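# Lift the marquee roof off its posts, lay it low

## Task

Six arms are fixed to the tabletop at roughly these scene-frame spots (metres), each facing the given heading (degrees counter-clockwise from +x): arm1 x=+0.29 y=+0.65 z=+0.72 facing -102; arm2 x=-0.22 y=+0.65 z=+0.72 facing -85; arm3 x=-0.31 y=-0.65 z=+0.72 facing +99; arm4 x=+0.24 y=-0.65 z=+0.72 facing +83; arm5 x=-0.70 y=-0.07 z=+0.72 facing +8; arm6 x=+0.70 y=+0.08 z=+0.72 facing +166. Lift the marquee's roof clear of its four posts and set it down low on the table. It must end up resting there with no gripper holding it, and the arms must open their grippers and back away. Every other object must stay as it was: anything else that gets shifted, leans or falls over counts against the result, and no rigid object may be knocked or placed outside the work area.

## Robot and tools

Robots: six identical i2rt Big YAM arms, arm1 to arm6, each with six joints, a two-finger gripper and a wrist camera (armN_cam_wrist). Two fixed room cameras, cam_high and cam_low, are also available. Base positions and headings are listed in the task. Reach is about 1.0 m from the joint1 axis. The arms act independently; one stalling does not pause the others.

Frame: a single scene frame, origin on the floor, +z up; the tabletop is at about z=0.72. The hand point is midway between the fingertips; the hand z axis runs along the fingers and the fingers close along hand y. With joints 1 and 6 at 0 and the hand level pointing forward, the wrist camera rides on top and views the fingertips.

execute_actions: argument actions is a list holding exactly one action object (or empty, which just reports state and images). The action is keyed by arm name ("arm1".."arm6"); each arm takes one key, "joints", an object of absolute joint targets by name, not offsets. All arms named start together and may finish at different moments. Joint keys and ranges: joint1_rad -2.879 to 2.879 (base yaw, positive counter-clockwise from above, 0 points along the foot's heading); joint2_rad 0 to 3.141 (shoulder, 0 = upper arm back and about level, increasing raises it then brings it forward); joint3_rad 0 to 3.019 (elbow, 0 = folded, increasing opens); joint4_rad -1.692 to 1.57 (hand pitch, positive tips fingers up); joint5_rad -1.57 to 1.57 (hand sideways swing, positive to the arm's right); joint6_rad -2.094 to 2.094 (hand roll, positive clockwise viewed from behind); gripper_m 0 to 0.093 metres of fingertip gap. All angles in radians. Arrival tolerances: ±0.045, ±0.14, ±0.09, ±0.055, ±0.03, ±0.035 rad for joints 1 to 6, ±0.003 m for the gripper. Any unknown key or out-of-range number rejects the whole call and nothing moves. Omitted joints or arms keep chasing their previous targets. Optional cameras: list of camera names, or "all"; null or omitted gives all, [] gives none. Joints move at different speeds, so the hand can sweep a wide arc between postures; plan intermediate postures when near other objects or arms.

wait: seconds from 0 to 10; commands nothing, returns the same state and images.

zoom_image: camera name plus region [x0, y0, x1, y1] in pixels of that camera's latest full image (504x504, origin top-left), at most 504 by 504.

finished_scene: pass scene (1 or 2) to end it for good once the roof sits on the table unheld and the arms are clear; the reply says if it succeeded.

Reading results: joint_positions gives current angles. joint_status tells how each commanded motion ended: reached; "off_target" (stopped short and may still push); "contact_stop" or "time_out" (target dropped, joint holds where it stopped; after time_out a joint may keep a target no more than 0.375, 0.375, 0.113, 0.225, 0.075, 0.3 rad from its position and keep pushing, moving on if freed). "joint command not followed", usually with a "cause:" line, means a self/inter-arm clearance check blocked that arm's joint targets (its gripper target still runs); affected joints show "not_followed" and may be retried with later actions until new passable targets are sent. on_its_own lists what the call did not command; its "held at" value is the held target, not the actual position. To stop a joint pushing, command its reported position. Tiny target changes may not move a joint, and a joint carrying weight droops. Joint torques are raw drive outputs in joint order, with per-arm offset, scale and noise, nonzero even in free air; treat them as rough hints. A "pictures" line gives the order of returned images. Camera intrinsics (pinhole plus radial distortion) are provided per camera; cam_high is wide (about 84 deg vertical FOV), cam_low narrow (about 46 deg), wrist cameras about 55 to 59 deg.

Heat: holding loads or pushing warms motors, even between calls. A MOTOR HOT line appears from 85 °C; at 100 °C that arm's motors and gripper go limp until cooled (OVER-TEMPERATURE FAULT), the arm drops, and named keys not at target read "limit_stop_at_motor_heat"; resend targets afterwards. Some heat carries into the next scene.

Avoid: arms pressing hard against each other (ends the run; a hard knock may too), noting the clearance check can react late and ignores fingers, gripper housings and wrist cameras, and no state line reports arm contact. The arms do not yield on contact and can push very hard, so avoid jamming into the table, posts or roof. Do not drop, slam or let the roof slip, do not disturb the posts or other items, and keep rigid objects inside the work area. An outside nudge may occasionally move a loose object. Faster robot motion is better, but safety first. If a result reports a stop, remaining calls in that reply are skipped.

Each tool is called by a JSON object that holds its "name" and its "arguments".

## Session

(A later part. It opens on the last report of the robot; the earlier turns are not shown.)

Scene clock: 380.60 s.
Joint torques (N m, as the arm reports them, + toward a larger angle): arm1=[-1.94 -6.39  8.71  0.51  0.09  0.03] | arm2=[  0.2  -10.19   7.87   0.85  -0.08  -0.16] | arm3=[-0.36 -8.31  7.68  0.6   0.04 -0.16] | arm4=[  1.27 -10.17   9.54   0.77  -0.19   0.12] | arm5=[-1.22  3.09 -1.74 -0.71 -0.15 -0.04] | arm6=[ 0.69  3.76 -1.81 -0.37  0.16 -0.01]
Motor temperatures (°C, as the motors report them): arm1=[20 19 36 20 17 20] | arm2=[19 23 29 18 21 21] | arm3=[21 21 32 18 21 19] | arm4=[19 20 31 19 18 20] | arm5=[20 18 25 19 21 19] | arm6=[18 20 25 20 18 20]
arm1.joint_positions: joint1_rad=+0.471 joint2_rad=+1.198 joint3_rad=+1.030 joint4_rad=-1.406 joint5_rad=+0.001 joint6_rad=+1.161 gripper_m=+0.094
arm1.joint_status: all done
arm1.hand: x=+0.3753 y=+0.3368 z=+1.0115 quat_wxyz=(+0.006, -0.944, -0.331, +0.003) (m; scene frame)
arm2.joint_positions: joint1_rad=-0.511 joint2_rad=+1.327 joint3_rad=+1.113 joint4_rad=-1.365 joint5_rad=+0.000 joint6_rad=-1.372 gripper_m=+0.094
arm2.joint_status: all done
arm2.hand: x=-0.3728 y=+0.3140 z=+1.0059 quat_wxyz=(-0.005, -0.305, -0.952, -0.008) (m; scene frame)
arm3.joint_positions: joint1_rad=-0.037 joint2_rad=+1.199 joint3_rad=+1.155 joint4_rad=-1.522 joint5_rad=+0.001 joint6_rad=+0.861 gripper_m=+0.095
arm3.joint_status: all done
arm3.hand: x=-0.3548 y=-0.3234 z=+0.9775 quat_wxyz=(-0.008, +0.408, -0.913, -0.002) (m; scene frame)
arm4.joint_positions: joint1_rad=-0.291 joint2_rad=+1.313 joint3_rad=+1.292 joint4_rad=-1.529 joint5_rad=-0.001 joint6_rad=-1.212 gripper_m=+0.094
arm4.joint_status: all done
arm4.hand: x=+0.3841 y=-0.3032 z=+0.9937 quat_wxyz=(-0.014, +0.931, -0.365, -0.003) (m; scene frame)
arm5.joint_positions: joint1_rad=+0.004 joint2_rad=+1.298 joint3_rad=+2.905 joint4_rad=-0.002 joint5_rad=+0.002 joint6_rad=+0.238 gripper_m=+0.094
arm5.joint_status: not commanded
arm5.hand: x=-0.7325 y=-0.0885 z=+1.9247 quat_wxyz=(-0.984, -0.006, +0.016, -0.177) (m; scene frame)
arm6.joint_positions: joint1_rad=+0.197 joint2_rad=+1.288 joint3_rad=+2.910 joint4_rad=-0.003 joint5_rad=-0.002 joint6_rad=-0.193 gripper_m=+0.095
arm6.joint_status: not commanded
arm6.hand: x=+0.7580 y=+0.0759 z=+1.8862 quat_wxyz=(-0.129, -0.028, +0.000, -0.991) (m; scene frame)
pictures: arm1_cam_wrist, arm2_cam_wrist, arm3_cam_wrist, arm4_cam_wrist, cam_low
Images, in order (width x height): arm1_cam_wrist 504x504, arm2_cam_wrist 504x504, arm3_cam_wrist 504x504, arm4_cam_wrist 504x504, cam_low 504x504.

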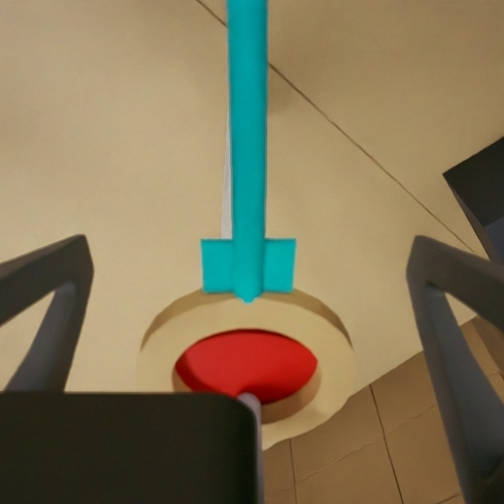

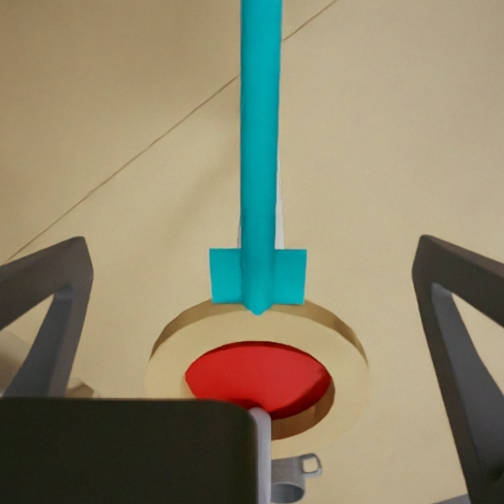

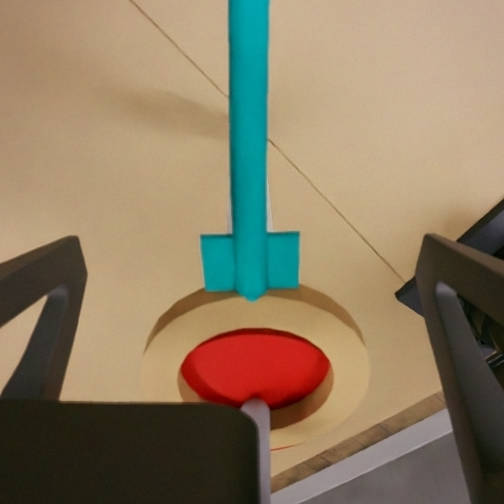

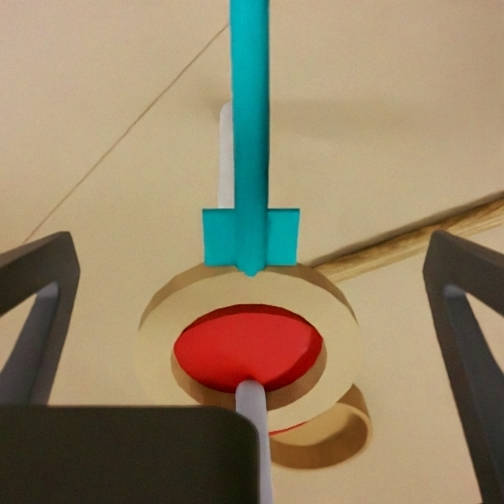

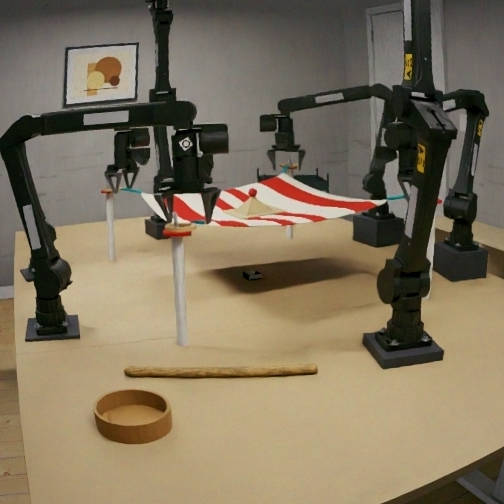

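{"name": "execute_actions", "arguments": {"actions": [{"arm1": {"joints": {"joint3_rad": 1.006, "joint4_rad": -1.378, "gripper_m": 0.05}}, "arm2": {"joints": {"gripper_m": 0.05}}, "arm3": {"joints": {"joint3_rad": 1.137, "joint4_rad": -1.496, "gripper_m": 0.05}}, "arm4": {"joints": {"joint1_rad": -0.272, "joint3_rad": 1.246, "joint4_rad": -1.486, "gripper_m": 0.05}}}], "cameras": ["arm1_cam_wrist", "arm2_cam_wrist", "arm3_cam_wrist", "arm4_cam_wrist", "cam_low"]}}

Scene clock: 409.93 s.
Joint torques (N m, as the arm reports them, + toward a larger angle): arm1=[-1.96 -5.88  8.26  0.4   0.09  0.03] | arm2=[ 0.28 -9.89  7.76  0.8  -0.09 -0.14] | arm3=[-0.29 -8.58  7.25  0.56  0.05 -0.16] | arm4=[  1.28 -10.     9.09   0.83  -0.19   0.11] | arm5=[-1.16  2.96 -1.74 -0.7  -0.15 -0.04] | arm6=[ 0.63  3.71 -1.8  -0.45  0.16 -0.02]
Motor temperatures (°C, as the motors report them): arm1=[20 20 36 20 17 20] | arm2=[19 23 30 18 21 21] | arm3=[21 21 32 18 21 19] | arm4=[19 20 30 19 18 20] | arm5=[20 18 25 19 21 19] | arm6=[18 20 25 20 18 20]
arm1.joint_positions: joint1_rad=+0.471 joint2_rad=+1.198 joint3_rad=+1.013 joint4_rad=-1.390 joint5_rad=+0.001 joint6_rad=+1.161 gripper_m=+0.050
arm1.joint_status: all done
arm1.hand: x=+0.3749 y=+0.3382 z=+1.0050 quat_wxyz=(+0.007, -0.944, -0.330, +0.003) (m; scene frame)
arm2.joint_positions: joint1_rad=-0.511 joint2_rad=+1.327 joint3_rad=+1.113 joint4_rad=-1.365 joint5_rad=+0.000 joint6_rad=-1.372 gripper_m=+0.050
arm2.joint_status: all done
arm2.hand: x=-0.3728 y=+0.3140 z=+1.0059 quat_wxyz=(-0.005, -0.305, -0.952, -0.008) (m; scene frame)
arm3.joint_positions: joint1_rad=-0.037 joint2_rad=+1.199 joint3_rad=+1.138 joint4_rad=-1.507 joint5_rad=+0.001 joint6_rad=+0.860 gripper_m=+0.050
arm3.joint_status: all done
arm3.hand: x=-0.3546 y=-0.3243 z=+0.9710 quat_wxyz=(-0.007, +0.408, -0.913, +0.000) (m; scene frame)
arm4.joint_positions: joint1_rad=-0.282 joint2_rad=+1.313 joint3_rad=+1.262 joint4_rad=-1.503 joint5_rad=-0.001 joint6_rad=-1.212 gripper_m=+0.050
arm4.joint_status: all done
arm4.hand: x=+0.3804 y=-0.3029 z=+0.9825 quat_wxyz=(-0.013, +0.933, -0.361, -0.003) (m; scene frame)
arm5.joint_positions: joint1_rad=+0.004 joint2_rad=+1.298 joint3_rad=+2.905 joint4_rad=-0.002 joint5_rad=+0.002 joint6_rad=+0.238 gripper_m=+0.094
arm5.joint_status: not commanded
arm5.hand: x=-0.7325 y=-0.0885 z=+1.9247 quat_wxyz=(-0.984, -0.006, +0.016, -0.177) (m; scene frame)
arm6.joint_positions: joint1_rad=+0.197 joint2_rad=+1.288 joint3_rad=+2.910 joint4_rad=-0.003 joint5_rad=-0.002 joint6_rad=-0.193 gripper_m=+0.095
arm6.joint_status: not commanded
arm6.hand: x=+0.7580 y=+0.0759 z=+1.8862 quat_wxyz=(-0.129, -0.028, +0.000, -0.991) (m; scene frame)
pictures: arm1_cam_wrist, arm2_cam_wrist, arm3_cam_wrist, arm4_cam_wrist, cam_low
Images, in order (width x height): arm1_cam_wrist 504x504, arm2_cam_wrist 504x504, arm3_cam_wrist 504x504, arm4_cam_wrist 504x504, cam_low 504x504.

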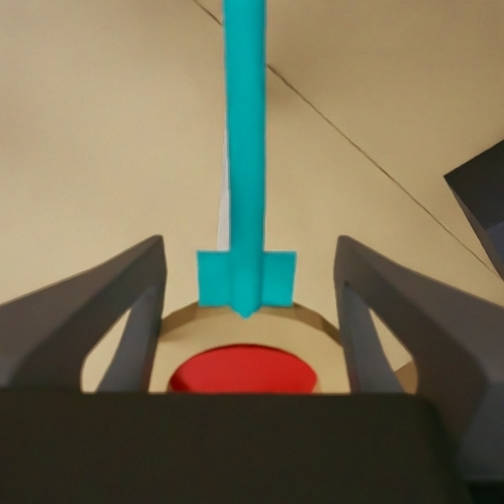

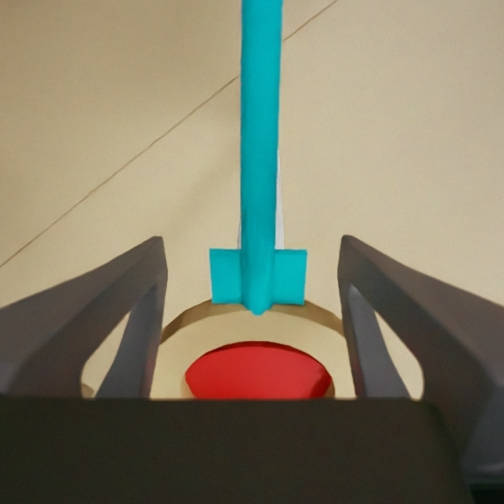

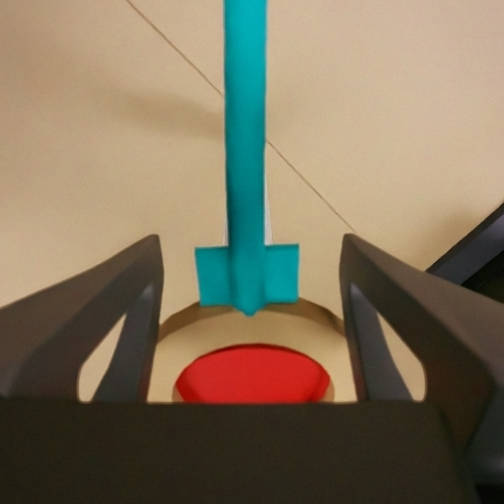

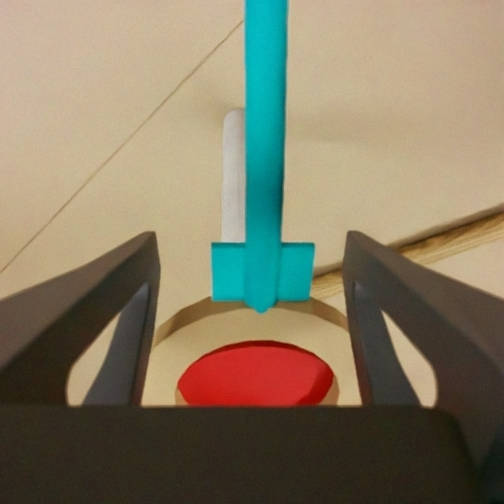

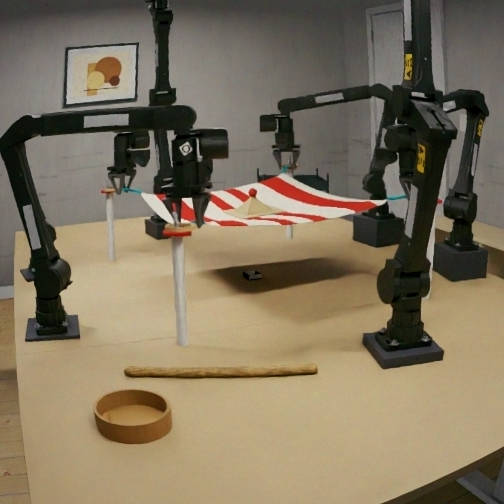

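{"name": "execute_actions", "arguments": {"actions": [{"arm1": {"joints": {"gripper_m": 0.01}}, "arm2": {"joints": {"gripper_m": 0.01}}, "arm3": {"joints": {"gripper_m": 0.01}}, "arm4": {"joints": {"gripper_m": 0.01}}}], "cameras": ["arm1_cam_wrist", "arm2_cam_wrist", "arm3_cam_wrist", "arm4_cam_wrist", "cam_low"]}}

Scene clock: 415.10 s.
Joint torques (N m, as the arm reports them, + toward a larger angle): arm1=[-1.95 -6.04  8.21  0.24 -0.11  0.01] | arm2=[ -0.09 -10.1    8.11   0.78   0.03  -0.17] | arm3=[-0.29 -8.91  7.26  0.34 -0.03 -0.16] | arm4=[  1.21 -10.16   9.08   0.72  -0.15   0.11] | arm5=[-1.24  2.94 -1.76 -0.75 -0.15 -0.04] | arm6=[ 0.9   3.79 -1.87 -0.44  0.16 -0.03]
Motor temperatures (°C, as the motors report them): arm1=[20 20 36 20 17 20] | arm2=[19 23 30 18 21 21] | arm3=[21 21 32 18 21 19] | arm4=[19 20 30 19 18 20] | arm5=[20 18 25 19 21 19] | arm6=[18 20 25 20 18 20]
arm1.joint_positions: joint1_rad=+0.471 joint2_rad=+1.198 joint3_rad=+1.013 joint4_rad=-1.386 joint5_rad=+0.005 joint6_rad=+1.162 gripper_m=+0.021
arm1.joint_status: gripper_m off_target (ended at +0.021, target +0.010)
arm1.hand: x=+0.3745 y=+0.3371 z=+1.0050 quat_wxyz=(+0.005, -0.944, -0.330, +0.005) (m; scene frame)
arm2.joint_positions: joint1_rad=-0.511 joint2_rad=+1.327 joint3_rad=+1.113 joint4_rad=-1.362 joint5_rad=-0.003 joint6_rad=-1.373 gripper_m=+0.021
arm2.joint_status: gripper_m off_target (ended at +0.021, target +0.010)
arm2.hand: x=-0.3727 y=+0.3132 z=+1.0059 quat_wxyz=(-0.006, -0.305, -0.952, -0.006) (m; scene frame)
arm3.joint_positions: joint1_rad=-0.037 joint2_rad=+1.199 joint3_rad=+1.138 joint4_rad=-1.502 joint5_rad=+0.004 joint6_rad=+0.859 gripper_m=+0.022
arm3.joint_status: gripper_m off_target (ended at +0.022, target +0.010)
arm3.hand: x=-0.3544 y=-0.3230 z=+0.9710 quat_wxyz=(-0.009, +0.408, -0.913, -0.002) (m; scene frame)
arm4.joint_positions: joint1_rad=-0.281 joint2_rad=+1.313 joint3_rad=+1.262 joint4_rad=-1.501 joint5_rad=-0.001 joint6_rad=-1.211 gripper_m=+0.021
arm4.joint_status: gripper_m off_target (ended at +0.021, target +0.010)
arm4.hand: x=+0.3801 y=-0.3021 z=+0.9825 quat_wxyz=(-0.014, +0.933, -0.360, -0.004) (m; scene frame)
arm5.joint_positions: joint1_rad=+0.004 joint2_rad=+1.298 joint3_rad=+2.905 joint4_rad=-0.002 joint5_rad=+0.002 joint6_rad=+0.238 gripper_m=+0.094
arm5.joint_status: not commanded
arm5.hand: x=-0.7325 y=-0.0885 z=+1.9247 quat_wxyz=(-0.984, -0.006, +0.016, -0.177) (m; scene frame)
arm6.joint_positions: joint1_rad=+0.197 joint2_rad=+1.288 joint3_rad=+2.910 joint4_rad=-0.003 joint5_rad=-0.002 joint6_rad=-0.193 gripper_m=+0.095
arm6.joint_status: not commanded
arm6.hand: x=+0.7580 y=+0.0759 z=+1.8862 quat_wxyz=(-0.129, -0.028, +0.000, -0.991) (m; scene frame)
pictures: arm1_cam_wrist, arm2_cam_wrist, arm3_cam_wrist, arm4_cam_wrist, cam_low
Images, in order (width x height): arm1_cam_wrist 504x504, arm2_cam_wrist 504x504, arm3_cam_wrist 504x504, arm4_cam_wrist 504x504, cam_low 504x504.

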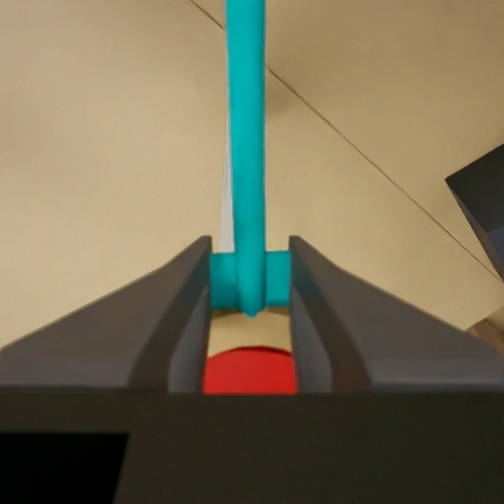

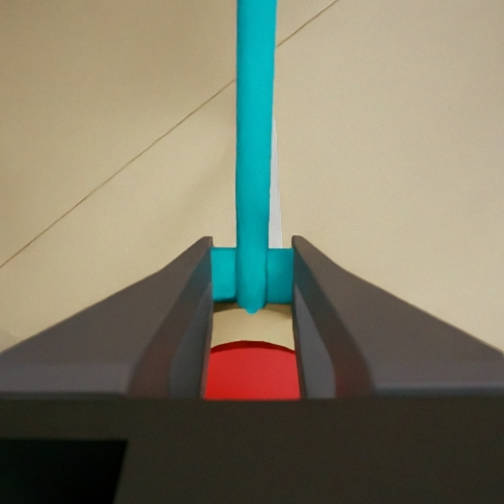

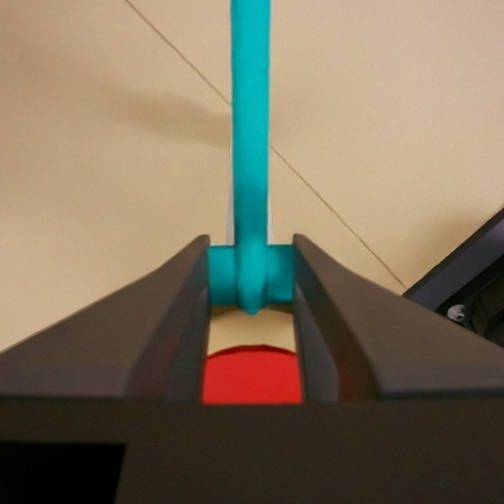

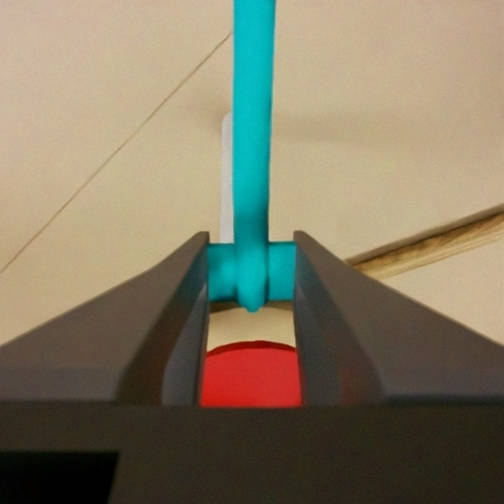

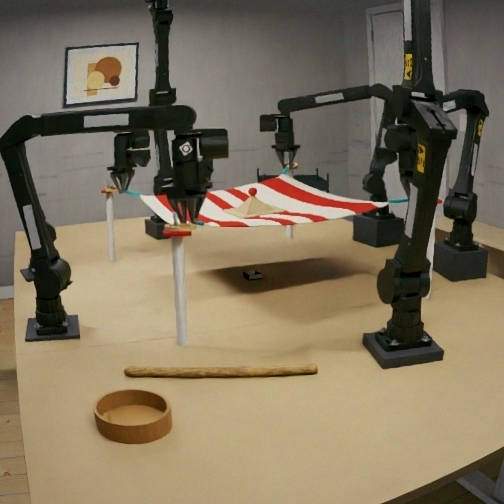

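{"name": "execute_actions", "arguments": {"actions": [{"arm1": {"joints": {"joint1_rad": 0.548, "joint2_rad": 1.149, "joint3_rad": 1.048, "joint4_rad": -1.427, "joint6_rad": 1.233}}, "arm2": {"joints": {"joint1_rad": -0.586, "joint2_rad": 1.285, "joint3_rad": 1.15, "joint4_rad": -1.39, "joint6_rad": -1.443}}, "arm3": {"joints": {"joint1_rad": 0.03, "joint2_rad": 1.148, "joint3_rad": 1.168, "joint4_rad": -1.556, "joint6_rad": 0.922}}, "arm4": {"joints": {"joint1_rad": -0.352, "joint3_rad": 1.318, "joint4_rad": -1.545, "joint6_rad": -1.277}}}], "cameras": ["cam_high", "cam_low"]}}

Scene clock: 461.17 s.
Joint torques (N m, as the arm reports them, + toward a larger angle): arm1=[-0.39 -7.3  11.82 -1.07 -0.73  0.05] | arm2=[ -1.37 -12.21  10.04  -0.05   0.71  -0.16] | arm3=[ 0.43 -8.41  9.33 -0.78 -0.37  0.  ] | arm4=[ -1.5  -10.03  14.64  -0.79   0.35  -0.05] | arm5=[-1.17  2.98 -1.76 -0.69 -0.15 -0.04] | arm6=[ 0.62  3.61 -1.82 -0.44  0.14 -0.01]
Motor temperatures (°C, as the motors report them): arm1=[20 20 35 20 17 20] | arm2=[19 23 30 18 21 21] | arm3=[21 21 32 18 21 19] | arm4=[19 20 30 19 18 20] | arm5=[20 18 24 19 21 19] | arm6=[18 20 25 20 18 20]
arm1.joint_positions: joint1_rad=+0.524 joint2_rad=+1.165 joint3_rad=+1.013 joint4_rad=-1.403 joint5_rad=+0.017 joint6_rad=+1.225 gripper_m=+0.021
arm1.joint_status: all done
arm1.hand: x=+0.3871 y=+0.3473 z=+1.0149 quat_wxyz=(-0.003, -0.945, -0.325, +0.011) (m; scene frame)
arm2.joint_positions: joint1_rad=-0.562 joint2_rad=+1.311 joint3_rad=+1.113 joint4_rad=-1.376 joint5_rad=-0.019 joint6_rad=-1.429 gripper_m=+0.021
arm2.joint_status: all done
arm2.hand: x=-0.3852 y=+0.3239 z=+1.0116 quat_wxyz=(-0.014, -0.302, -0.953, -0.003) (m; scene frame)
arm3.joint_positions: joint1_rad=+0.015 joint2_rad=+1.161 joint3_rad=+1.138 joint4_rad=-1.531 joint5_rad=+0.014 joint6_rad=+0.911 gripper_m=+0.022
arm3.joint_status: all done
arm3.hand: x=-0.3677 y=-0.3367 z=+0.9824 quat_wxyz=(-0.015, +0.408, -0.913, -0.006) (m; scene frame)
arm4.joint_positions: joint1_rad=-0.329 joint2_rad=+1.313 joint3_rad=+1.269 joint4_rad=-1.523 joint5_rad=-0.015 joint6_rad=-1.266 gripper_m=+0.021
arm4.joint_status: all done
arm4.hand: x=+0.3933 y=-0.3117 z=+0.9848 quat_wxyz=(-0.007, +0.934, -0.357, -0.010) (m; scene frame)
arm5.joint_positions: joint1_rad=+0.004 joint2_rad=+1.298 joint3_rad=+2.905 joint4_rad=-0.002 joint5_rad=+0.002 joint6_rad=+0.238 gripper_m=+0.094
arm5.joint_status: not commanded
arm5.hand: x=-0.7325 y=-0.0885 z=+1.9247 quat_wxyz=(-0.984, -0.006, +0.016, -0.177) (m; scene frame)
arm6.joint_positions: joint1_rad=+0.197 joint2_rad=+1.288 joint3_rad=+2.910 joint4_rad=-0.003 joint5_rad=-0.002 joint6_rad=-0.193 gripper_m=+0.095
arm6.joint_status: not commanded
arm6.hand: x=+0.7580 y=+0.0759 z=+1.8862 quat_wxyz=(-0.129, -0.028, +0.000, -0.991) (m; scene frame)
pictures: cam_high, cam_low
Images, in order (width x height): cam_high 504x504, cam_low 504x504.

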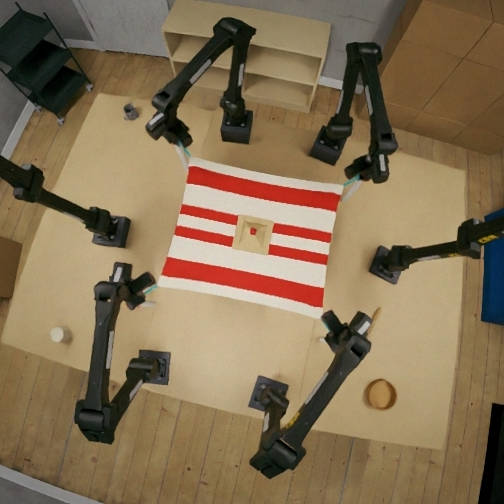

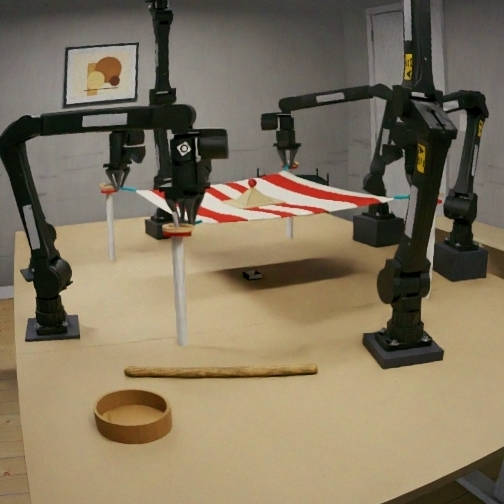

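{"name": "execute_actions", "arguments": {"actions": [{"arm1": {"joints": {"joint3_rad": 1.135, "joint4_rad": -1.504}}, "arm2": {"joints": {"joint2_rad": 1.275, "joint3_rad": 1.235, "joint4_rad": -1.468}}, "arm3": {"joints": {"joint3_rad": 1.25, "joint4_rad": -1.628}}, "arm4": {"joints": {"joint3_rad": 1.403, "joint4_rad": -1.63}}}], "cameras": []}}

{"name": "execute_actions", "arguments": {"actions": [{"arm1": {"joints": {"joint3_rad": 1.215, "joint4_rad": -1.585}}, "arm2": {"joints": {"joint2_rad": 1.265, "joint3_rad": 1.312, "joint4_rad": -1.552}}, "arm3": {"joints": {"joint3_rad": 1.328, "joint4_rad": -1.685}}, "arm4": {"joints": {"joint3_rad": 1.492, "joint4_rad": -1.685}}}], "cameras": ["arm1_cam_wrist", "arm2_cam_wrist", "arm3_cam_wrist", "arm4_cam_wrist", "cam_high", "cam_low"]}}

Scene clock: 478.70 s.
Joint torques (N m, as the arm reports them, + toward a larger angle): arm1=[-0.38 -7.34 13.08 -1.09 -0.77  0.03] | arm2=[ -1.49 -11.15  11.55  -0.12   0.71  -0.17] | arm3=[ 0.5  -8.65  9.79 -0.84 -0.41  0.03] | arm4=[ -1.5  -10.34  14.31  -0.76   0.42  -0.03] | arm5=[-1.18  2.93 -1.79 -0.74 -0.15 -0.04] | arm6=[ 0.67  3.62 -1.8  -0.45  0.15 -0.02]
Motor temperatures (°C, as the motors report them): arm1=[20 20 38 20 18 20] | arm2=[19 23 33 18 22 21] | arm3=[21 21 34 18 21 19] | arm4=[19 20 34 19 19 20] | arm5=[20 18 24 19 21 19] | arm6=[18 20 25 20 18 20]
arm1.joint_positions: joint1_rad=+0.524 joint2_rad=+1.165 joint3_rad=+1.088 joint4_rad=-1.479 joint5_rad=+0.018 joint6_rad=+1.226 gripper_m=+0.021
arm1.joint_status: all done
arm1.hand: x=+0.3881 y=+0.3443 z=+1.0432 quat_wxyz=(-0.003, -0.946, -0.325, +0.012) (m; scene frame)
arm2.joint_positions: joint1_rad=-0.562 joint2_rad=+1.297 joint3_rad=+1.180 joint4_rad=-1.453 joint5_rad=-0.019 joint6_rad=-1.430 gripper_m=+0.021
arm2.joint_status: all done
arm2.hand: x=-0.3858 y=+0.3233 z=+1.0417 quat_wxyz=(-0.014, -0.302, -0.953, -0.002) (m; scene frame)
arm3.joint_positions: joint1_rad=+0.015 joint2_rad=+1.161 joint3_rad=+1.211 joint4_rad=-1.602 joint5_rad=+0.015 joint6_rad=+0.912 gripper_m=+0.022
arm3.joint_status: all done
arm3.hand: x=-0.3680 y=-0.3366 z=+1.0105 quat_wxyz=(-0.016, +0.408, -0.913, -0.007) (m; scene frame)
arm4.joint_positions: joint1_rad=-0.329 joint2_rad=+1.315 joint3_rad=+1.357 joint4_rad=-1.609 joint5_rad=-0.017 joint6_rad=-1.267 gripper_m=+0.021
arm4.joint_status: all done
arm4.hand: x=+0.3934 y=-0.3112 z=+1.0180 quat_wxyz=(-0.007, +0.934, -0.357, -0.011) (m; scene frame)
arm5.joint_positions: joint1_rad=+0.004 joint2_rad=+1.298 joint3_rad=+2.905 joint4_rad=-0.002 joint5_rad=+0.002 joint6_rad=+0.238 gripper_m=+0.094
arm5.joint_status: not commanded
arm5.hand: x=-0.7325 y=-0.0885 z=+1.9247 quat_wxyz=(-0.984, -0.006, +0.016, -0.177) (m; scene frame)
arm6.joint_positions: joint1_rad=+0.197 joint2_rad=+1.288 joint3_rad=+2.910 joint4_rad=-0.003 joint5_rad=-0.002 joint6_rad=-0.193 gripper_m=+0.095
arm6.joint_status: not commanded
arm6.hand: x=+0.7580 y=+0.0759 z=+1.8862 quat_wxyz=(-0.129, -0.028, +0.000, -0.991) (m; scene frame)
pictures: none
No camera images: the call's "cameras" was empty. Leave "cameras" out to get every camera's image.

Scene clock: 479.50 s.
Joint torques (N m, as the arm reports them, + toward a larger angle): arm1=[-0.32 -7.04 13.19 -1.04 -0.77  0.03] | arm2=[ -1.15 -11.12  11.51  -0.04   0.7   -0.16] | arm3=[ 0.67 -8.85 10.16 -0.78 -0.4   0.02] | arm4=[ -1.48 -10.38  14.35  -0.66   0.42  -0.02] | arm5=[-1.31  2.93 -1.73 -0.7  -0.15 -0.03] | arm6=[ 0.6   3.49 -1.86 -0.43  0.12 -0.02]
Motor temperatures (°C, as the motors report them): arm1=[20 20 38 20 18 20] | arm2=[19 23 33 18 22 21] | arm3=[21 21 34 18 21 19] | arm4=[19 20 34 19 19 20] | arm5=[20 18 24 19 21 19] | arm6=[18 20 25 20 18 20]
arm1.joint_positions: joint1_rad=+0.524 joint2_rad=+1.165 joint3_rad=+1.167 joint4_rad=-1.562 joint5_rad=+0.018 joint6_rad=+1.226 gripper_m=+0.021
arm1.joint_status: all done
arm1.hand: x=+0.3884 y=+0.3439 z=+1.0732 quat_wxyz=(-0.001, -0.946, -0.325, +0.012) (m; scene frame)
arm2.joint_positions: joint1_rad=-0.562 joint2_rad=+1.287 joint3_rad=+1.256 joint4_rad=-1.537 joint5_rad=-0.019 joint6_rad=-1.430 gripper_m=+0.021
arm2.joint_status: all done
arm2.hand: x=-0.3857 y=+0.3241 z=+1.0741 quat_wxyz=(-0.014, -0.302, -0.953, -0.001) (m; scene frame)
arm3.joint_positions: joint1_rad=+0.015 joint2_rad=+1.161 joint3_rad=+1.288 joint4_rad=-1.658 joint5_rad=+0.015 joint6_rad=+0.912 gripper_m=+0.022
arm3.joint_status: all done
joint sent to its limit — the command would take arm3.joint4_rad past its lower limit, so that joint was sent only as far as its limit.
arm3.hand: x=-0.3688 y=-0.3343 z=+1.0398 quat_wxyz=(-0.018, +0.408, -0.913, -0.017) (m; scene frame)
arm4.joint_positions: joint1_rad=-0.329 joint2_rad=+1.317 joint3_rad=+1.445 joint4_rad=-1.664 joint5_rad=-0.017 joint6_rad=-1.267 gripper_m=+0.021
arm4.joint_status: all done
arm4.hand: x=+0.3958 y=-0.3065 z=+1.0510 quat_wxyz=(-0.022, +0.934, -0.357, -0.010) (m; scene frame)
arm5.joint_positions: joint1_rad=+0.004 joint2_rad=+1.298 joint3_rad=+2.905 joint4_rad=-0.002 joint5_rad=+0.002 joint6_rad=+0.238 gripper_m=+0.094
arm5.joint_status: not commanded
arm5.hand: x=-0.7325 y=-0.0885 z=+1.9247 quat_wxyz=(-0.984, -0.006, +0.016, -0.177) (m; scene frame)
arm6.joint_positions: joint1_rad=+0.197 joint2_rad=+1.288 joint3_rad=+2.910 joint4_rad=-0.003 joint5_rad=-0.002 joint6_rad=-0.193 gripper_m=+0.095
arm6.joint_status: not commanded
arm6.hand: x=+0.7580 y=+0.0759 z=+1.8862 quat_wxyz=(-0.129, -0.028, +0.000, -0.991) (m; scene frame)
pictures: arm1_cam_wrist, arm2_cam_wrist, arm3_cam_wrist, arm4_cam_wrist, cam_high, cam_low
Images, in order (width x height): arm1_cam_wrist 504x504, arm2_cam_wrist 504x504, arm3_cam_wrist 504x504, arm4_cam_wrist 504x504, cam_high 504x504, cam_low 504x504.

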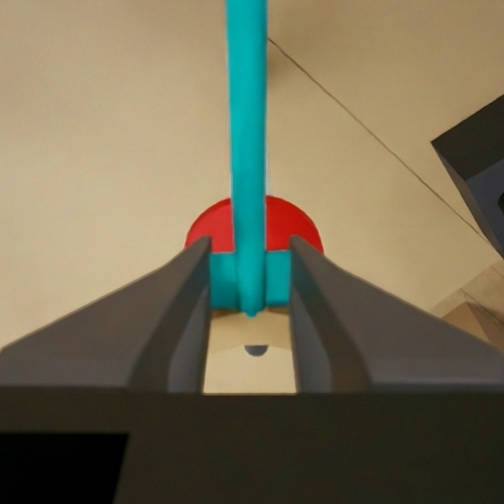

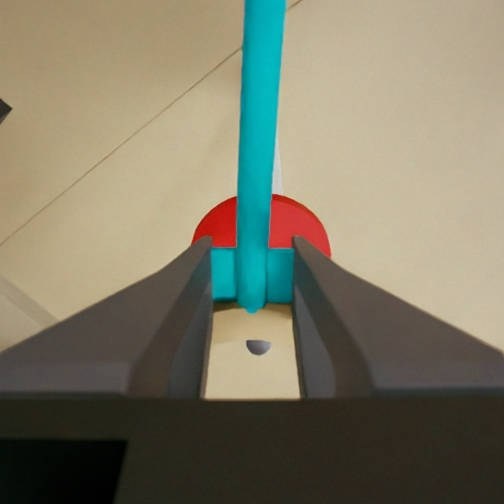

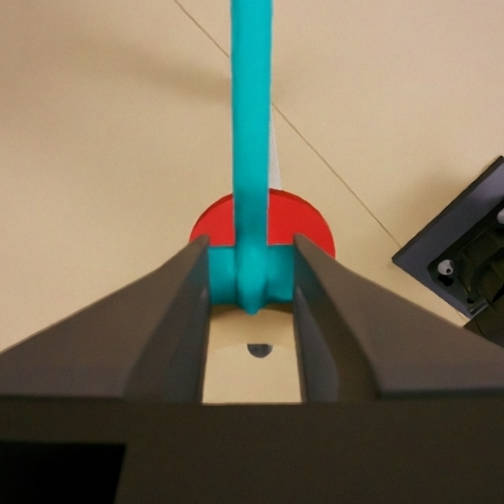

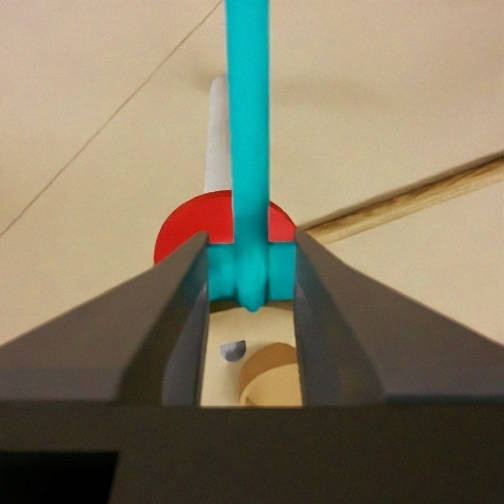

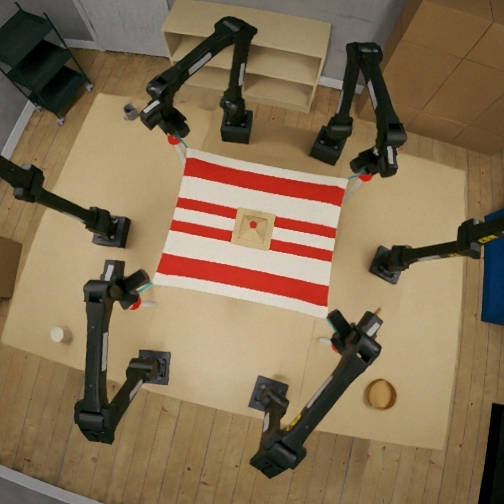

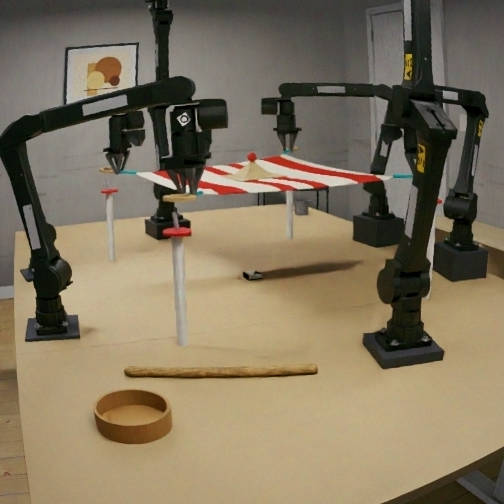

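{"name": "execute_actions", "arguments": {"actions": [{"arm1": {"joints": {"joint1_rad": 0.19, "joint2_rad": 1.075, "joint4_rad": -1.665, "joint6_rad": 0.24}}, "arm2": {"joints": {"joint1_rad": -0.305, "joint2_rad": 1.135, "joint4_rad": -1.68, "joint6_rad": -0.506}}, "arm3": {"joints": {"joint1_rad": -0.30, "joint2_rad": 1.117, "joint6_rad": 0.095}}, "arm4": {"joints": {"joint1_rad": -0.097, "joint2_rad": 1.17, "joint3_rad": 1.40, "joint6_rad": -0.478}}}], "cameras": ["cam_high", "cam_low"]}}

Scene clock: 558.20 s.
Joint torques (N m, as the arm reports them, + toward a larger angle): arm1=[-2.18 -4.94 13.23 -0.7  -0.1  -0.13] | arm2=[-0.23 -6.59 11.65  0.02  0.21  0.04] | arm3=[-0.31 -8.61 10.1  -0.33 -0.05 -0.17] | arm4=[-0.14 -7.62  9.32 -0.3   0.05  0.13] | arm5=[-1.21  2.98 -1.79 -0.74 -0.14 -0.04] | arm6=[ 0.56  3.72 -1.82 -0.45  0.15 -0.03]
Motor temperatures (°C, as the motors report them): arm1=[21 20 44 20 19 20] | arm2=[19 23 37 18 22 21] | arm3=[21 21 37 18 21 19] | arm4=[19 20 37 19 19 20] | arm5=[20 18 24 19 21 19] | arm6=[18 20 25 20 18 20]
arm1.joint_positions: joint1_rad=+0.192 joint2_rad=+1.080 joint3_rad=+1.167 joint4_rad=-1.648 joint5_rad=+0.003 joint6_rad=+0.248 gripper_m=+0.021
arm1.joint_status: all done
arm1.hand: x=+0.2872 y=+0.3623 z=+1.0979 quat_wxyz=(+0.002, -0.793, -0.609, +0.005) (m; scene frame)
arm2.joint_positions: joint1_rad=-0.303 joint2_rad=+1.131 joint3_rad=+1.256 joint4_rad=-1.666 joint5_rad=-0.006 joint6_rad=-0.520 gripper_m=+0.021
arm2.joint_status: all done
arm2.hand: x=-0.2881 y=+0.3471 z=+1.1238 quat_wxyz=(-0.012, -0.591, -0.807, +0.008) (m; scene frame)
arm3.joint_positions: joint1_rad=-0.302 joint2_rad=+1.136 joint3_rad=+1.288 joint4_rad=-1.669 joint5_rad=+0.003 joint6_rad=+0.105 gripper_m=+0.022
arm3.joint_status: all done
arm3.hand: x=-0.2701 y=-0.3398 z=+1.0483 quat_wxyz=(-0.026, +0.617, -0.787, -0.016) (m; scene frame)
arm4.joint_positions: joint1_rad=-0.091 joint2_rad=+1.159 joint3_rad=+1.413 joint4_rad=-1.667 joint5_rad=-0.006 joint6_rad=-0.488 gripper_m=+0.021
arm4.joint_status: all done
arm4.hand: x=+0.3043 y=-0.3187 z=+1.0917 quat_wxyz=(-0.073, +0.802, -0.591, -0.041) (m; scene frame)
arm5.joint_positions: joint1_rad=+0.004 joint2_rad=+1.298 joint3_rad=+2.905 joint4_rad=-0.002 joint5_rad=+0.002 joint6_rad=+0.238 gripper_m=+0.094
arm5.joint_status: not commanded
arm5.hand: x=-0.7325 y=-0.0885 z=+1.9247 quat_wxyz=(-0.984, -0.006, +0.016, -0.177) (m; scene frame)
arm6.joint_positions: joint1_rad=+0.197 joint2_rad=+1.288 joint3_rad=+2.910 joint4_rad=-0.003 joint5_rad=-0.002 joint6_rad=-0.193 gripper_m=+0.095
arm6.joint_status: not commanded
arm6.hand: x=+0.7580 y=+0.0759 z=+1.8862 quat_wxyz=(-0.129, -0.028, +0.000, -0.991) (m; scene frame)
pictures: cam_high, cam_low
Images, in order (width x height): cam_high 504x504, cam_low 504x504.

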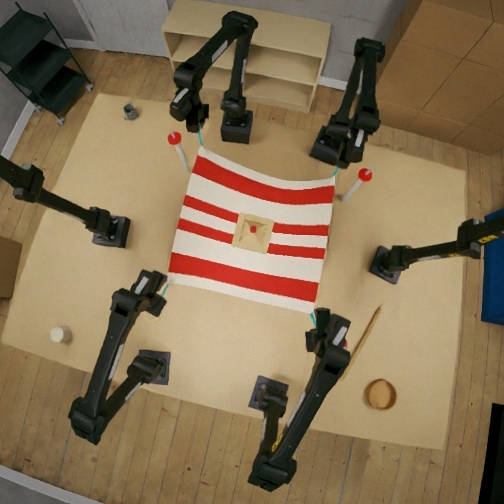

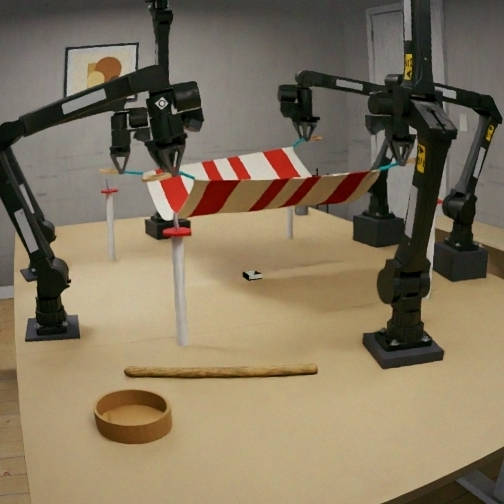

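{"name": "execute_actions", "arguments": {"actions": [{"arm1": {"joints": {"joint2_rad": 1.125, "joint3_rad": 0.863, "joint4_rad": -1.30}}, "arm2": {"joints": {"joint2_rad": 1.198, "joint3_rad": 0.906, "joint4_rad": -1.27}}, "arm3": {"joints": {"joint2_rad": 1.135, "joint3_rad": 1.093, "joint4_rad": -1.515}}, "arm4": {"joints": {"joint2_rad": 1.2, "joint3_rad": 1.125, "joint4_rad": -1.497}}}], "cameras": ["cam_high", "cam_low"]}}

Scene clock: 586.33 s.
Joint torques (N m, as the arm reports them, + toward a larger angle): arm1=[-2.15 -5.45  8.33  0.25 -0.1  -0.12] | arm2=[ 0.29 -8.03  7.31  0.7   0.19  0.06] | arm3=[-0.24 -7.6   7.71  0.21 -0.05 -0.15] | arm4=[-0.13 -9.19  9.65  0.54  0.03  0.12] | arm5=[-1.25  2.86 -1.75 -0.71 -0.15 -0.04] | arm6=[ 0.73  3.71 -1.82 -0.45  0.15 -0.01]
Motor temperatures (°C, as the motors report them): arm1=[20 20 45 20 18 20] | arm2=[19 23 38 18 22 21] | arm3=[21 22 37 18 21 19] | arm4=[19 20 32 19 19 20] | arm5=[20 18 24 19 21 19] | arm6=[18 20 24 20 18 20]
arm1.joint_positions: joint1_rad=+0.192 joint2_rad=+1.127 joint3_rad=+0.867 joint4_rad=-1.307 joint5_rad=+0.003 joint6_rad=+0.247 gripper_m=+0.021
arm1.joint_status: all done
arm1.hand: x=+0.2861 y=+0.3583 z=+0.9719 quat_wxyz=(+0.004, -0.793, -0.609, +0.004) (m; scene frame)
arm2.joint_positions: joint1_rad=-0.303 joint2_rad=+1.205 joint3_rad=+0.906 joint4_rad=-1.274 joint5_rad=-0.006 joint6_rad=-0.519 gripper_m=+0.021
arm2.joint_status: all done
arm2.hand: x=-0.2877 y=+0.3421 z=+0.9700 quat_wxyz=(-0.006, -0.591, -0.807, -0.007) (m; scene frame)
arm3.joint_positions: joint1_rad=-0.302 joint2_rad=+1.139 joint3_rad=+1.088 joint4_rad=-1.518 joint5_rad=+0.003 joint6_rad=+0.105 gripper_m=+0.022
arm3.joint_status: all done
arm3.hand: x=-0.2702 y=-0.3470 z=+0.9705 quat_wxyz=(-0.008, +0.617, -0.787, +0.003) (m; scene frame)
arm4.joint_positions: joint1_rad=-0.091 joint2_rad=+1.198 joint3_rad=+1.135 joint4_rad=-1.506 joint5_rad=-0.005 joint6_rad=-0.488 gripper_m=+0.021
arm4.joint_status: all done
arm4.hand: x=+0.3018 y=-0.3296 z=+0.9717 quat_wxyz=(-0.003, +0.805, -0.594, -0.007) (m; scene frame)
arm5.joint_positions: joint1_rad=+0.004 joint2_rad=+1.298 joint3_rad=+2.905 joint4_rad=-0.002 joint5_rad=+0.002 joint6_rad=+0.238 gripper_m=+0.094
arm5.joint_status: not commanded
arm5.hand: x=-0.7325 y=-0.0885 z=+1.9247 quat_wxyz=(-0.984, -0.006, +0.016, -0.177) (m; scene frame)
arm6.joint_positions: joint1_rad=+0.197 joint2_rad=+1.288 joint3_rad=+2.910 joint4_rad=-0.003 joint5_rad=-0.002 joint6_rad=-0.193 gripper_m=+0.095
arm6.joint_status: not commanded
arm6.hand: x=+0.7580 y=+0.0759 z=+1.8862 quat_wxyz=(-0.129, -0.028, +0.000, -0.991) (m; scene frame)
pictures: cam_high, cam_low
Images, in order (width x height): cam_high 504x504, cam_low 504x504.

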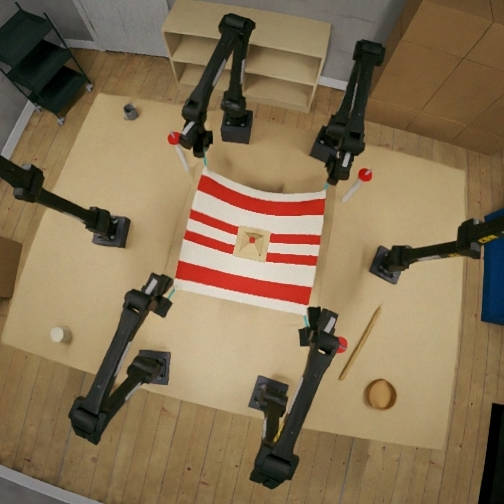

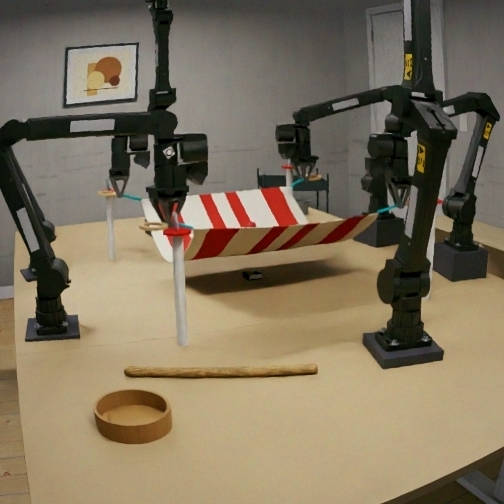

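{"name": "execute_actions", "arguments": {"actions": [{"arm1": {"joints": {"joint2_rad": 1.174, "joint3_rad": 0.76, "joint4_rad": -1.151}}, "arm2": {"joints": {"joint2_rad": 1.248, "joint3_rad": 0.808, "joint4_rad": -1.122}}, "arm3": {"joints": {"joint2_rad": 1.153, "joint3_rad": 0.973, "joint4_rad": -1.383}}, "arm4": {"joints": {"joint2_rad": 1.218, "joint3_rad": 1.005, "joint4_rad": -1.362}}}], "cameras": ["cam_low"]}}

{"name": "execute_actions", "arguments": {"actions": [{"arm1": {"joints": {"joint2_rad": 1.218, "joint3_rad": 0.704, "joint4_rad": -1.054}}, "arm2": {"joints": {"joint2_rad": 1.294, "joint3_rad": 0.755, "joint4_rad": -1.027}}, "arm3": {"joints": {"joint2_rad": 1.173, "joint3_rad": 0.905, "joint4_rad": -1.297}}, "arm4": {"joints": {"joint2_rad": 1.24, "joint3_rad": 0.939, "joint4_rad": -1.278}}}], "cameras": ["cam_high", "cam_low"]}}

Scene clock: 599.07 s.
Joint torques (N m, as the arm reports them, + toward a larger angle): arm1=[-2.16 -5.32  8.09  0.23 -0.1  -0.12] | arm2=[ 0.68 -7.83  7.15  0.75  0.21  0.06] | arm3=[-0.24 -7.32  7.46  0.2  -0.05 -0.16] | arm4=[-0.17 -8.36  9.35  0.54  0.03  0.12] | arm5=[-1.1   2.95 -1.76 -0.74 -0.15 -0.04] | arm6=[ 0.53  3.69 -1.82 -0.41  0.15 -0.02]
Motor temperatures (°C, as the motors report them): arm1=[20 20 42 20 18 20] | arm2=[19 23 35 18 22 21] | arm3=[21 21 35 18 21 19] | arm4=[19 20 32 19 19 20] | arm5=[20 18 24 19 21 19] | arm6=[18 20 24 20 18 20]
arm1.joint_positions: joint1_rad=+0.192 joint2_rad=+1.175 joint3_rad=+0.762 joint4_rad=-1.158 joint5_rad=+0.003 joint6_rad=+0.247 gripper_m=+0.021
arm1.joint_status: all done
arm1.hand: x=+0.2857 y=+0.3609 z=+0.9212 quat_wxyz=(+0.006, -0.793, -0.609, +0.003) (m; scene frame)
arm2.joint_positions: joint1_rad=-0.303 joint2_rad=+1.250 joint3_rad=+0.806 joint4_rad=-1.125 joint5_rad=-0.006 joint6_rad=-0.519 gripper_m=+0.021
arm2.joint_status: all done
arm2.hand: x=-0.2867 y=+0.3443 z=+0.9210 quat_wxyz=(-0.006, -0.591, -0.807, -0.005) (m; scene frame)
arm3.joint_positions: joint1_rad=-0.302 joint2_rad=+1.155 joint3_rad=+0.969 joint4_rad=-1.386 joint5_rad=+0.003 joint6_rad=+0.105 gripper_m=+0.022
arm3.joint_status: all done
arm3.hand: x=-0.2697 y=-0.3474 z=+0.9212 quat_wxyz=(-0.007, +0.617, -0.787, +0.003) (m; scene frame)
arm4.joint_positions: joint1_rad=-0.091 joint2_rad=+1.206 joint3_rad=+1.017 joint4_rad=-1.372 joint5_rad=-0.005 joint6_rad=-0.488 gripper_m=+0.021
arm4.joint_status: all done
arm4.hand: x=+0.3015 y=-0.3298 z=+0.9246 quat_wxyz=(-0.007, +0.805, -0.594, -0.009) (m; scene frame)
arm5.joint_positions: joint1_rad=+0.004 joint2_rad=+1.298 joint3_rad=+2.905 joint4_rad=-0.002 joint5_rad=+0.002 joint6_rad=+0.238 gripper_m=+0.094
arm5.joint_status: not commanded
arm5.hand: x=-0.7325 y=-0.0885 z=+1.9247 quat_wxyz=(-0.984, -0.006, +0.016, -0.177) (m; scene frame)
arm6.joint_positions: joint1_rad=+0.197 joint2_rad=+1.288 joint3_rad=+2.910 joint4_rad=-0.003 joint5_rad=-0.002 joint6_rad=-0.193 gripper_m=+0.095
arm6.joint_status: not commanded
arm6.hand: x=+0.7580 y=+0.0759 z=+1.8862 quat_wxyz=(-0.129, -0.028, +0.000, -0.991) (m; scene frame)
pictures: cam_low
Images, in order (width x height): cam_low 504x504.

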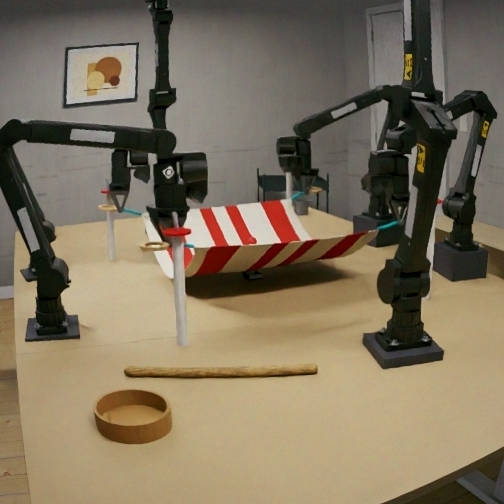

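Scene clock: 599.87 s.
Joint torques (N m, as the arm reports them, + toward a larger angle): arm1=[-2.1  -5.21  7.39  0.28 -0.09 -0.12] | arm2=[ 0.59 -7.88  6.68  0.72  0.2   0.04] | arm3=[-0.18 -7.47  7.18  0.28 -0.07 -0.16] | arm4=[-0.15 -8.55  8.98  0.55  0.04  0.12] | arm5=[-1.26  2.86 -1.78 -0.71 -0.15 -0.04] | arm6=[ 0.68  3.66 -1.81 -0.43  0.15 -0.03]
Motor temperatures (°C, as the motors report them): arm1=[20 20 42 20 18 20] | arm2=[19 23 34 18 22 21] | arm3=[21 21 35 18 21 19] | arm4=[19 20 32 19 19 20] | arm5=[20 18 24 19 21 19] | arm6=[18 20 24 20 18 20]
arm1.joint_positions: joint1_rad=+0.192 joint2_rad=+1.215 joint3_rad=+0.709 joint4_rad=-1.061 joint5_rad=+0.003 joint6_rad=+0.247 gripper_m=+0.021
arm1.joint_status: all done
arm1.hand: x=+0.2855 y=+0.3609 z=+0.8922 quat_wxyz=(+0.005, -0.793, -0.609, +0.003) (m; scene frame)
arm2.joint_positions: joint1_rad=-0.303 joint2_rad=+1.293 joint3_rad=+0.757 joint4_rad=-1.030 joint5_rad=-0.006 joint6_rad=-0.519 gripper_m=+0.021
arm2.joint_status: all done
arm2.hand: x=-0.2864 y=+0.3440 z=+0.8920 quat_wxyz=(-0.007, -0.591, -0.807, -0.004) (m; scene frame)
arm3.joint_positions: joint1_rad=-0.302 joint2_rad=+1.172 joint3_rad=+0.904 joint4_rad=-1.300 joint5_rad=+0.003 joint6_rad=+0.105 gripper_m=+0.022
arm3.joint_status: all done
arm3.hand: x=-0.2693 y=-0.3471 z=+0.8922 quat_wxyz=(-0.008, +0.617, -0.787, +0.002) (m; scene frame)
arm4.joint_positions: joint1_rad=-0.091 joint2_rad=+1.227 joint3_rad=+0.953 joint4_rad=-1.287 joint5_rad=-0.005 joint6_rad=-0.488 gripper_m=+0.021
arm4.joint_status: all done
arm4.hand: x=+0.3015 y=-0.3291 z=+0.8945 quat_wxyz=(-0.007, +0.805, -0.594, -0.009) (m; scene frame)
arm5.joint_positions: joint1_rad=+0.004 joint2_rad=+1.298 joint3_rad=+2.905 joint4_rad=-0.002 joint5_rad=+0.002 joint6_rad=+0.238 gripper_m=+0.094
arm5.joint_status: not commanded
arm5.hand: x=-0.7325 y=-0.0885 z=+1.9247 quat_wxyz=(-0.984, -0.006, +0.016, -0.177) (m; scene frame)
arm6.joint_positions: joint1_rad=+0.197 joint2_rad=+1.288 joint3_rad=+2.910 joint4_rad=-0.003 joint5_rad=-0.002 joint6_rad=-0.193 gripper_m=+0.095
arm6.joint_status: not commanded
arm6.hand: x=+0.7580 y=+0.0759 z=+1.8862 quat_wxyz=(-0.129, -0.028, +0.000, -0.991) (m; scene frame)
pictures: cam_high, cam_low
Images, in order (width x height): cam_high 504x504, cam_low 504x504.

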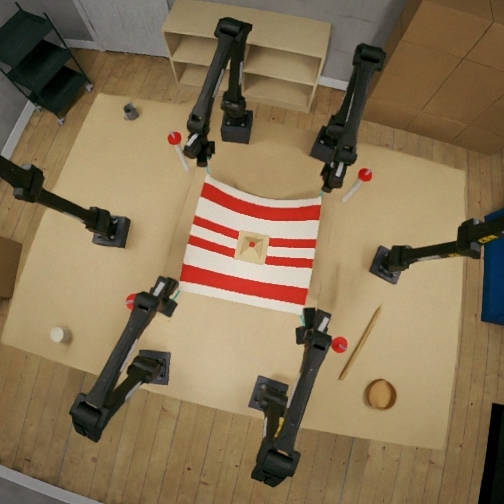

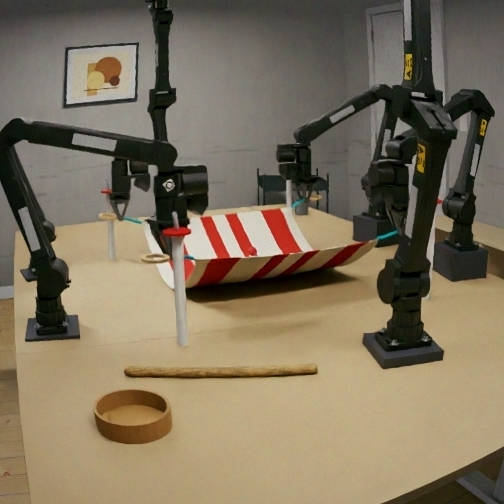

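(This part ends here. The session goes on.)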